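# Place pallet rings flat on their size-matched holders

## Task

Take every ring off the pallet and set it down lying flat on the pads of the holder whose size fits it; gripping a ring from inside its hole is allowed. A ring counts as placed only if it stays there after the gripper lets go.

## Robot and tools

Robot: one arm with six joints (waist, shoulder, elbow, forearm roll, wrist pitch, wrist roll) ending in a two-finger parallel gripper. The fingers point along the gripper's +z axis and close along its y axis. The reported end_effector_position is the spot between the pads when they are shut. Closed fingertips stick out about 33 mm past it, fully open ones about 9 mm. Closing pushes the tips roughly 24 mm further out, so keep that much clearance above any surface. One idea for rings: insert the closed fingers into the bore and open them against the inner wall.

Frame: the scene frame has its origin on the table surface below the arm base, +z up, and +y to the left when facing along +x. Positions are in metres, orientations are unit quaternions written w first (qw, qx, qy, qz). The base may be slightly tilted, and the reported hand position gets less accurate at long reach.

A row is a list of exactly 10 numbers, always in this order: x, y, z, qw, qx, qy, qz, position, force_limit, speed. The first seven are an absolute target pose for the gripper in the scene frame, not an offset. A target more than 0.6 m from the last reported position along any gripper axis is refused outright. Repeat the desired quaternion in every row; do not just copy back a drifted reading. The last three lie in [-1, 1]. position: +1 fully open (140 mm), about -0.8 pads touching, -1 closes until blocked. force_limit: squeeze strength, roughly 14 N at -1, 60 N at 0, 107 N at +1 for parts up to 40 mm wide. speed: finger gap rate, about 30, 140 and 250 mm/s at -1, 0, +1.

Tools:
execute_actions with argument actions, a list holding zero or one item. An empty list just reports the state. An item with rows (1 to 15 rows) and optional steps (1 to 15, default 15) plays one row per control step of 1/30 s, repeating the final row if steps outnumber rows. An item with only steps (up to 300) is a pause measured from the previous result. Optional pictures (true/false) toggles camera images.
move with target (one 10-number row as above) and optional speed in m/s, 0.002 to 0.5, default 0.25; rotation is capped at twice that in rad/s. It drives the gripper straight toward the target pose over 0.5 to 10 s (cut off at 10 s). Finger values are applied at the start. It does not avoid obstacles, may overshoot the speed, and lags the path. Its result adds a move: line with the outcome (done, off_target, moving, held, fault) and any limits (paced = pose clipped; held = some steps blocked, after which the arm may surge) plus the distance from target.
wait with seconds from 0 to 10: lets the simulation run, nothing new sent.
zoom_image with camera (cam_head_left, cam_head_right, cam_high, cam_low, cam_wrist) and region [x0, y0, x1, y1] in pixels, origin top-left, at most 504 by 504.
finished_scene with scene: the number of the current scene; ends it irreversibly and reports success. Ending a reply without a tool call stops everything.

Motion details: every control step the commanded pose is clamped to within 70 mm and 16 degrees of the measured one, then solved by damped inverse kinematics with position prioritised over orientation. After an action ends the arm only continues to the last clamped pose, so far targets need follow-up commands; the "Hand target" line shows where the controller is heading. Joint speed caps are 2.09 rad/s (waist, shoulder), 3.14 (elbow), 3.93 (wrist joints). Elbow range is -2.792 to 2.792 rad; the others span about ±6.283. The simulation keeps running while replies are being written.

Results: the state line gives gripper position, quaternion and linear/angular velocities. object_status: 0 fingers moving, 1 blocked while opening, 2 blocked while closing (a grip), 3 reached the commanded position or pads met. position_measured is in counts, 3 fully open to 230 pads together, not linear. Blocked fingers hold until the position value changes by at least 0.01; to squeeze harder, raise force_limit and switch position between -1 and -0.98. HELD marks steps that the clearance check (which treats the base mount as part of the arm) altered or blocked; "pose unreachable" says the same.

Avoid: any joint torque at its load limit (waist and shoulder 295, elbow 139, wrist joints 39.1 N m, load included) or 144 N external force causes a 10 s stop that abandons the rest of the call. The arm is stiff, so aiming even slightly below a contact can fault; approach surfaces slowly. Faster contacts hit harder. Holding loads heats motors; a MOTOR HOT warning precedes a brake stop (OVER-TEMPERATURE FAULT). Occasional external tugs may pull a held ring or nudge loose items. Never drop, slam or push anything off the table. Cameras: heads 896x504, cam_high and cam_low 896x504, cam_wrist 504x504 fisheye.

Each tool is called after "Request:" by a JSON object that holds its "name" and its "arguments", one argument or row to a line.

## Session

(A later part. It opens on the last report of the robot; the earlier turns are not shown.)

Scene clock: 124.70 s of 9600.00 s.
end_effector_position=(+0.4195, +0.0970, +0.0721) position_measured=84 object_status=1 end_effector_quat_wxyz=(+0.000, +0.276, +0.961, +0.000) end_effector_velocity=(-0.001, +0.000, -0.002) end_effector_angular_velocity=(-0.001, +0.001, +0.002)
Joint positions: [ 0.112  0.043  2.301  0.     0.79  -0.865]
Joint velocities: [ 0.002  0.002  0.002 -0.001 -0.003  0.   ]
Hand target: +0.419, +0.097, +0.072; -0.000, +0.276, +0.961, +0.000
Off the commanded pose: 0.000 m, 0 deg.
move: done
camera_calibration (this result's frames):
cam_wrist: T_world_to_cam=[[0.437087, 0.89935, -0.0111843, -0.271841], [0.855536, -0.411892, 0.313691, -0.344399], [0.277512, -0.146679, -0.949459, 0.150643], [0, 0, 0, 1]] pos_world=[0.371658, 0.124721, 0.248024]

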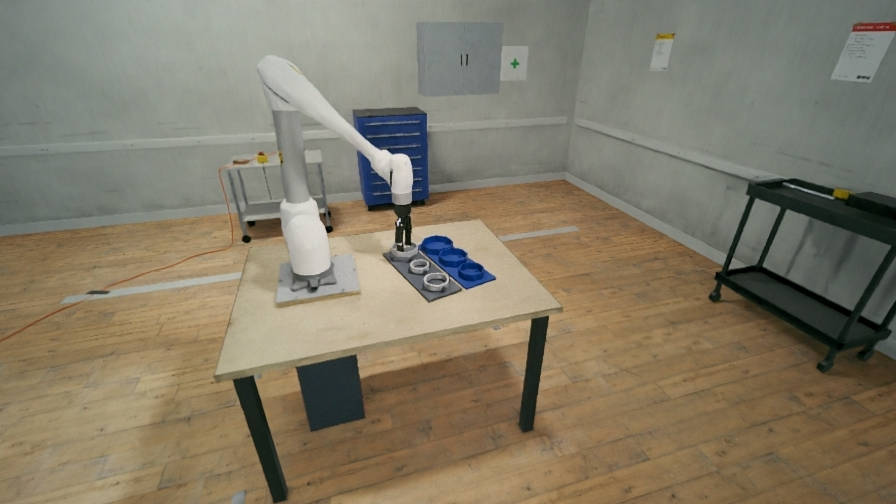

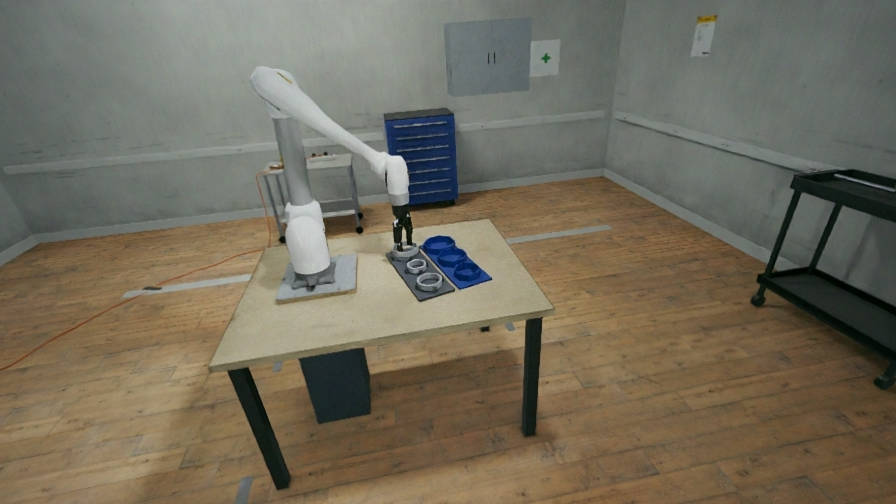

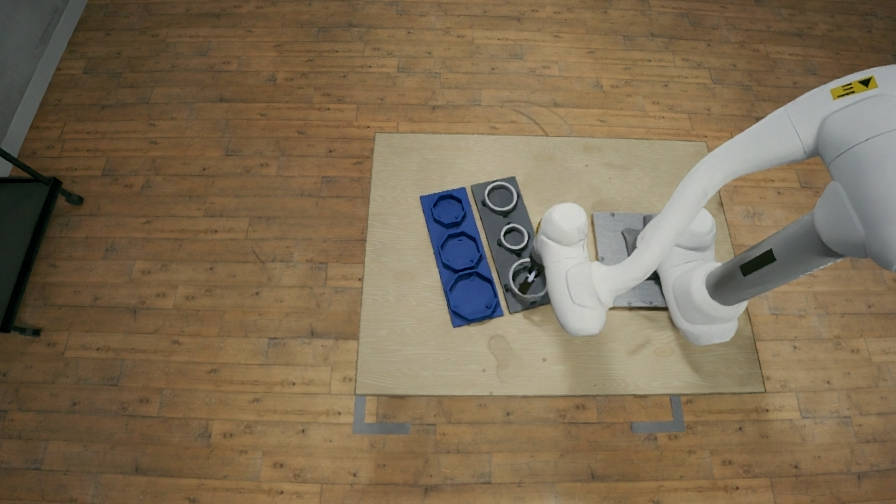

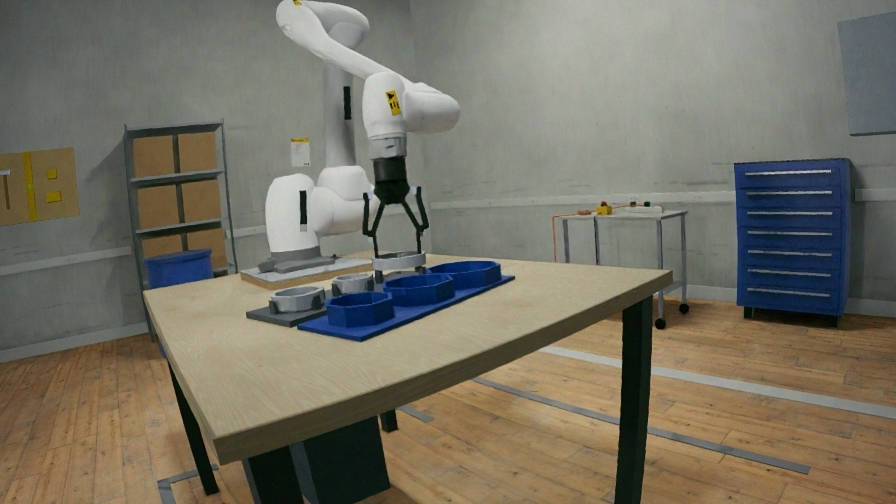

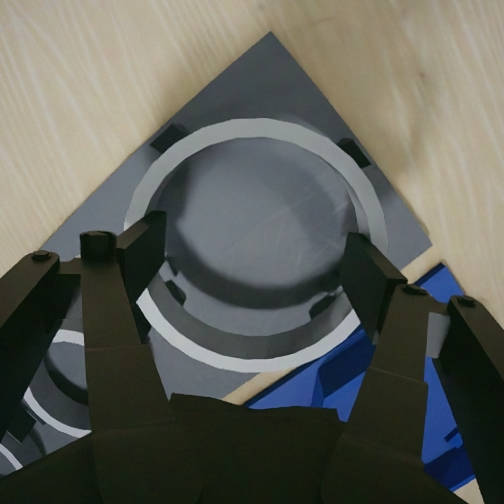

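Request:
{"name": "move", "arguments": {
  "target": [0.419,0.096,0.051,0,0.276,0.961,0,1,-0.2,-1],
  "speed": 0.012
}}

Request:
{"name": "move", "arguments": {
  "target": [0.419,0.096,0.051,0,0.276,0.961,0,0.05,-0.3,-0.6]
}}

Request:
{"name": "move", "arguments": {
  "target": [0.419,0.096,0.14,0,0.276,0.961,0,0.05,-0.3,-0.6],
  "speed": 0.1
}}

Scene clock: 145.20 s of 9600.00 s.
end_effector_position=(+0.4190, +0.0960, +0.0511) position_measured=84 object_status=1 end_effector_quat_wxyz=(-0.000, +0.276, +0.961, +0.000) end_effector_velocity=(-0.000, -0.001, -0.002) end_effector_angular_velocity=(-0.001, +0.003, -0.001)
Joint positions: [ 0.11   0.075  2.32   0.001  0.739 -0.867]
Joint velocities: [-0.002  0.003  0.001 -0.    -0.001 -0.   ]
Hand target: +0.419, +0.096, +0.051; -0.000, +0.276, +0.961, +0.000
Off the commanded pose: 0.000 m, 0 deg.
After step 90, 15.53 s passed at rest.
move: done
camera_calibration (this result's frames):
cam_wrist: T_world_to_cam=[[0.437038, 0.899373, -0.0112006, -0.270967], [0.855562, -0.411842, 0.313686, -0.337788], [0.277508, -0.146676, -0.949461, 0.130666], [0, 0, 0, 1]] pos_world=[0.371161, 0.123751, 0.226987]

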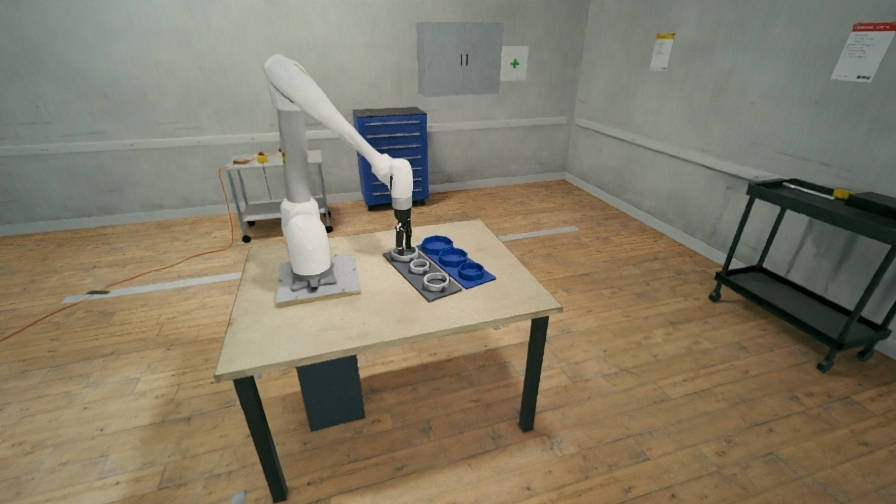

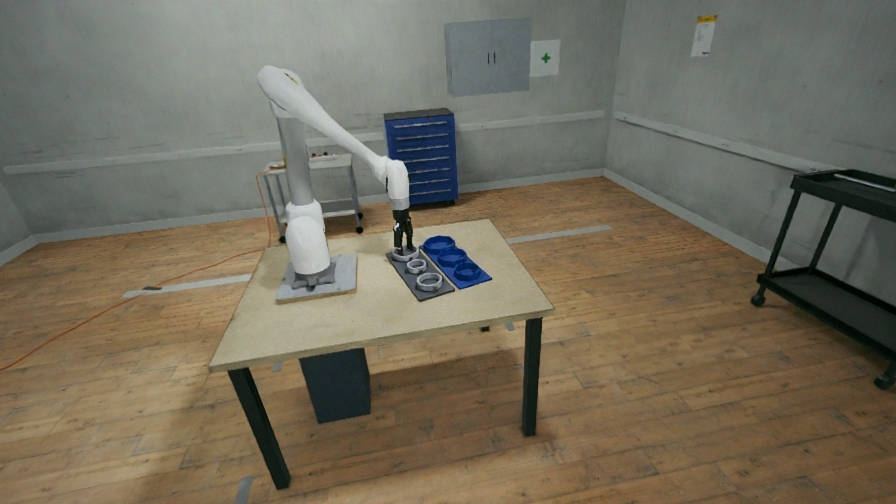

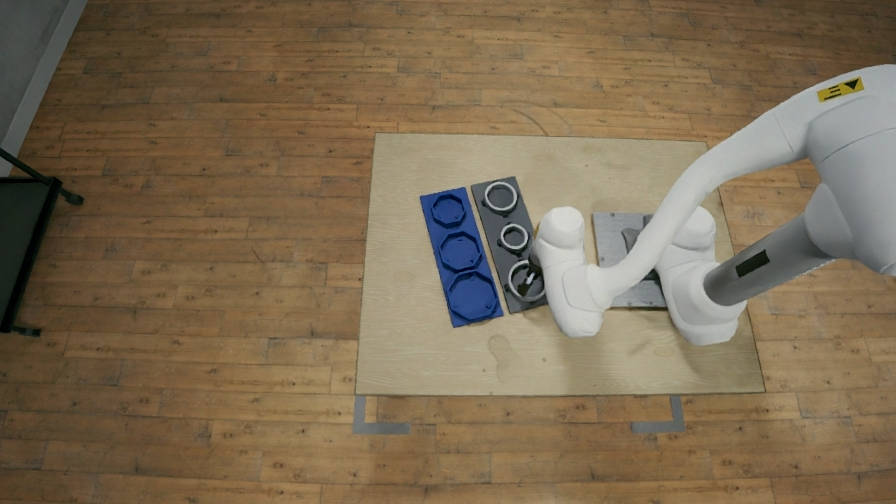

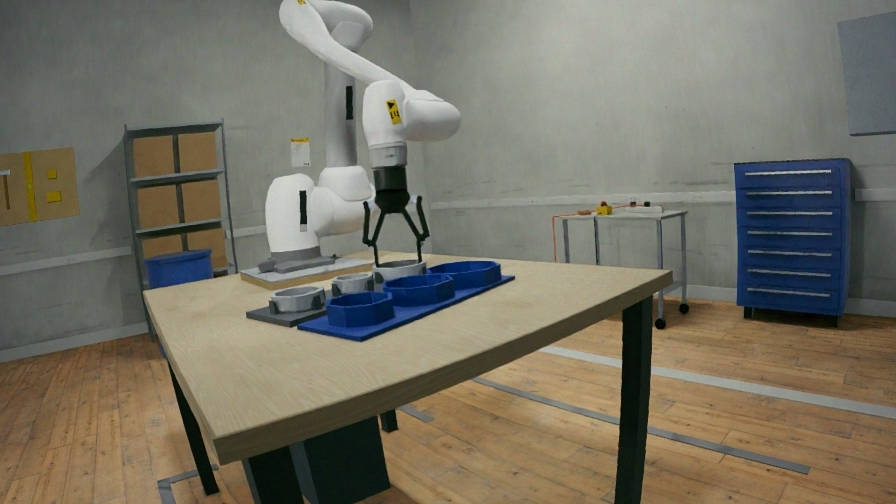

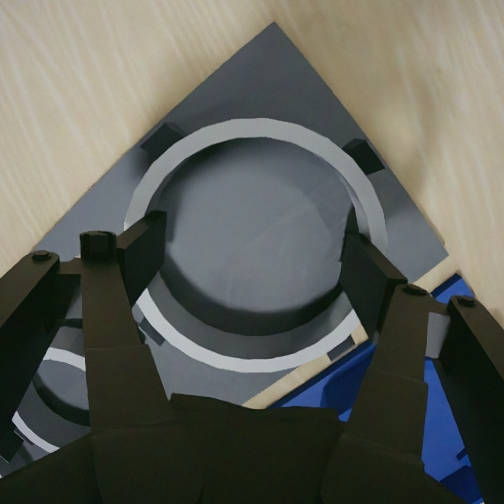

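Scene clock: 145.90 s of 9600.00 s.
end_effector_position=(+0.4190, +0.0960, +0.0510) position_measured=123 object_status=3 end_effector_quat_wxyz=(+0.000, +0.276, +0.961, +0.000) end_effector_velocity=(-0.000, -0.000, +0.000) end_effector_angular_velocity=(-0.000, +0.001, -0.001)
Joint positions: [ 0.11   0.075  2.32   0.001  0.739 -0.867]
Joint velocities: [-0.    -0.    -0.     0.     0.001  0.   ]
Hand target: +0.419, +0.096, +0.051; -0.000, +0.276, +0.961, +0.000
Off the commanded pose: 0.000 m, 0 deg.
move: done
camera_calibration (this result's frames):
cam_wrist: T_world_to_cam=[[0.437045, 0.89937, -0.0111881, -0.270983], [0.855555, -0.411852, 0.313693, -0.337777], [0.277518, -0.14667, -0.949459, 0.130574], [0, 0, 0, 1]] pos_world=[0.371182, 0.123751, 0.226901]

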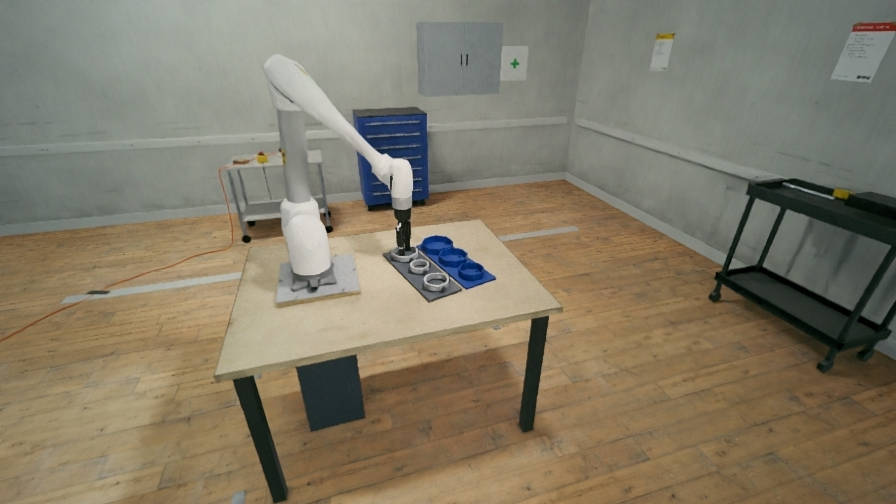

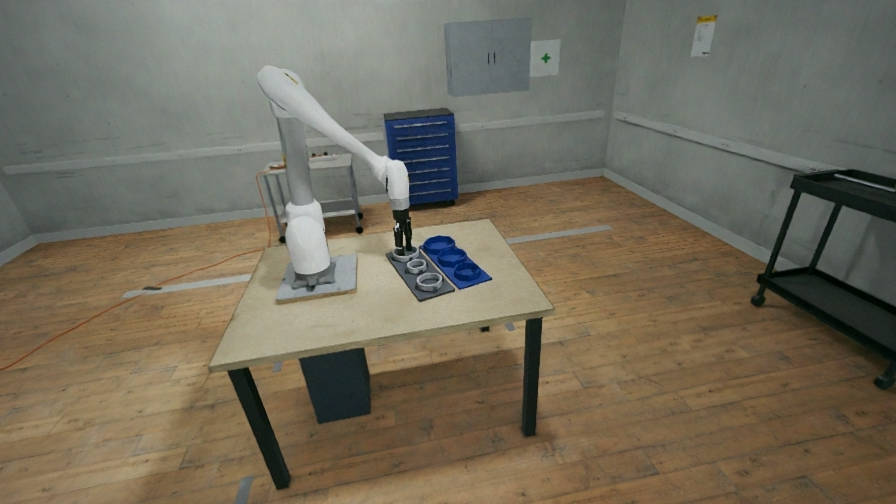

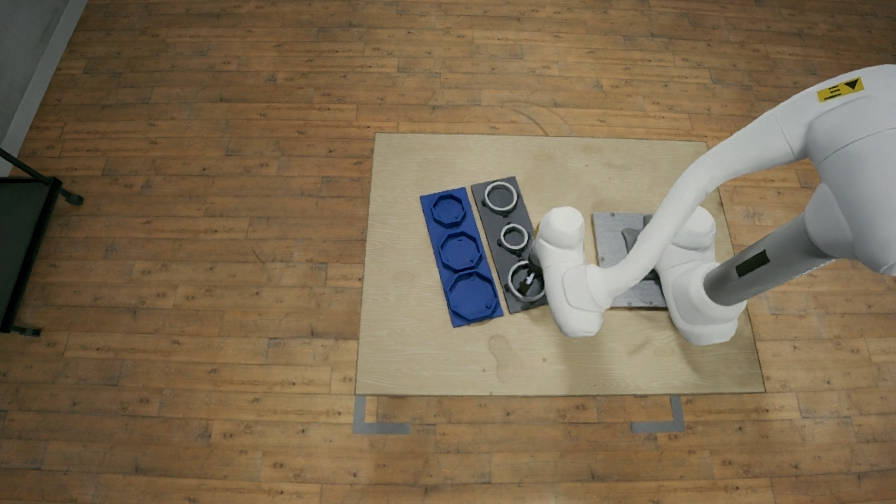

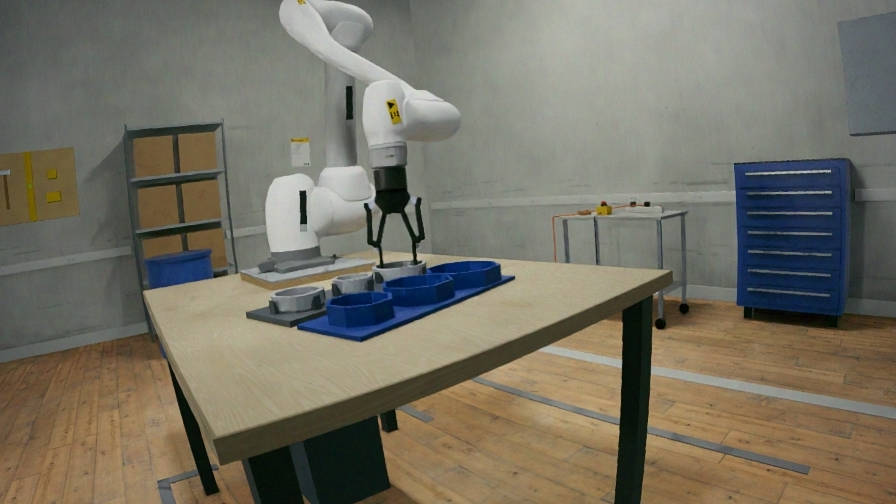

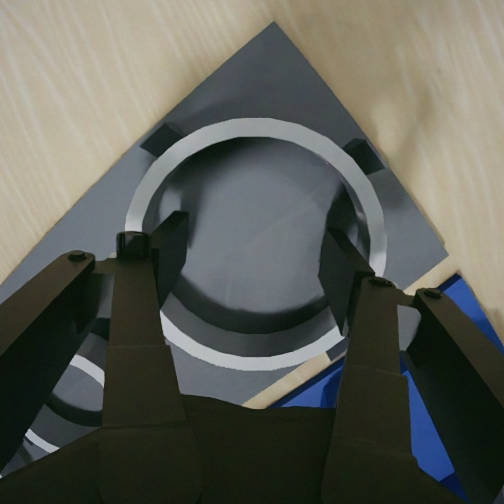

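Scene clock: 147.17 s of 9600.00 s.
end_effector_position=(+0.4191, +0.0960, +0.1399) position_measured=123 object_status=3 end_effector_quat_wxyz=(+0.000, +0.276, +0.961, -0.000) end_effector_velocity=(+0.000, -0.001, +0.001) end_effector_angular_velocity=(-0.000, -0.000, -0.003)
Joint positions: [ 0.11  -0.05   2.236  0.     0.949 -0.867]
Joint velocities: [-0.002 -0.002 -0.001 -0.     0.003  0.001]
Hand target: +0.419, +0.096, +0.140; +0.000, +0.276, +0.961, -0.000
Off the commanded pose: 0.000 m, 0 deg.
move: done
camera_calibration (this result's frames):
cam_wrist: T_world_to_cam=[[0.437139, 0.899323, -0.011307, -0.270002], [0.855522, -0.411904, 0.313716, -0.365683], [0.277475, -0.146811, -0.949449, 0.214952], [0, 0, 0, 1]] pos_world=[0.371235, 0.12375, 0.315754]

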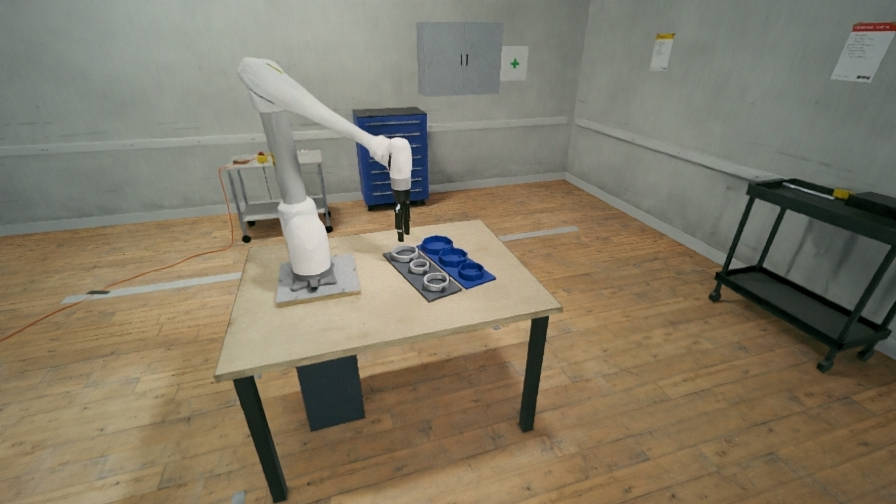

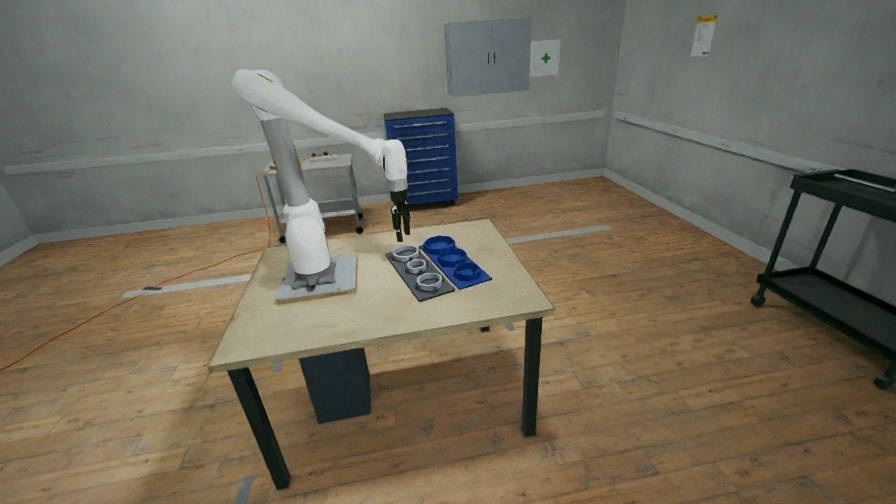

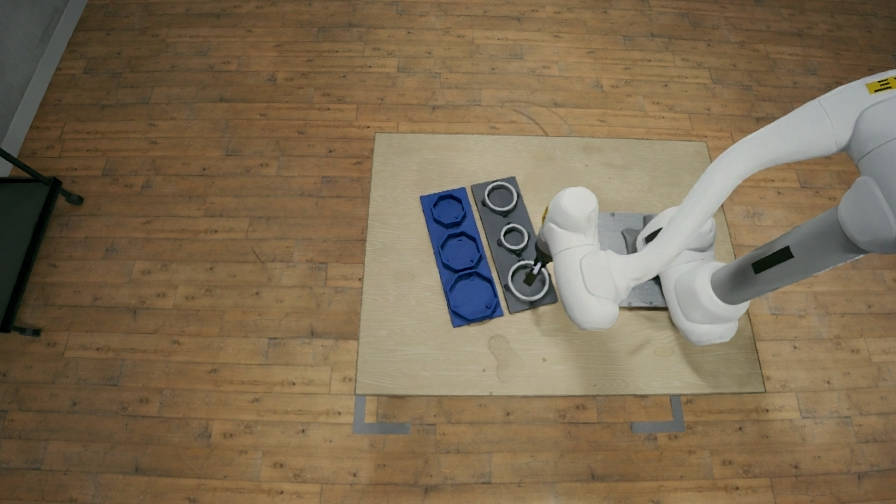

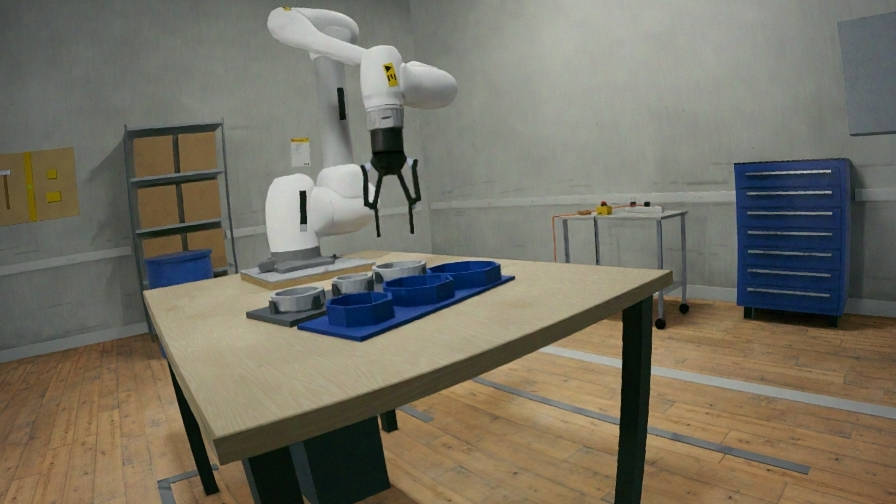

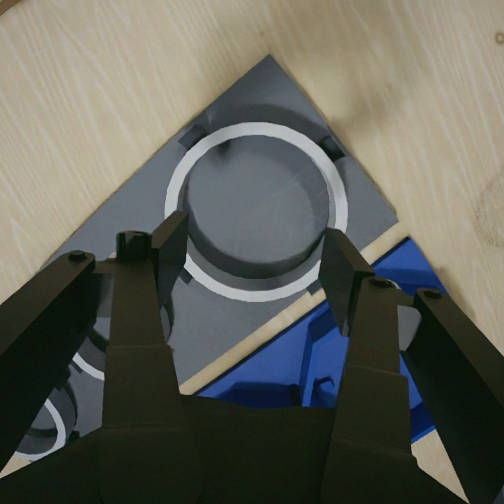

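Request:
{"name": "finished_scene", "arguments": {
  "scene": 1
}}

The scene is finished: the task was done.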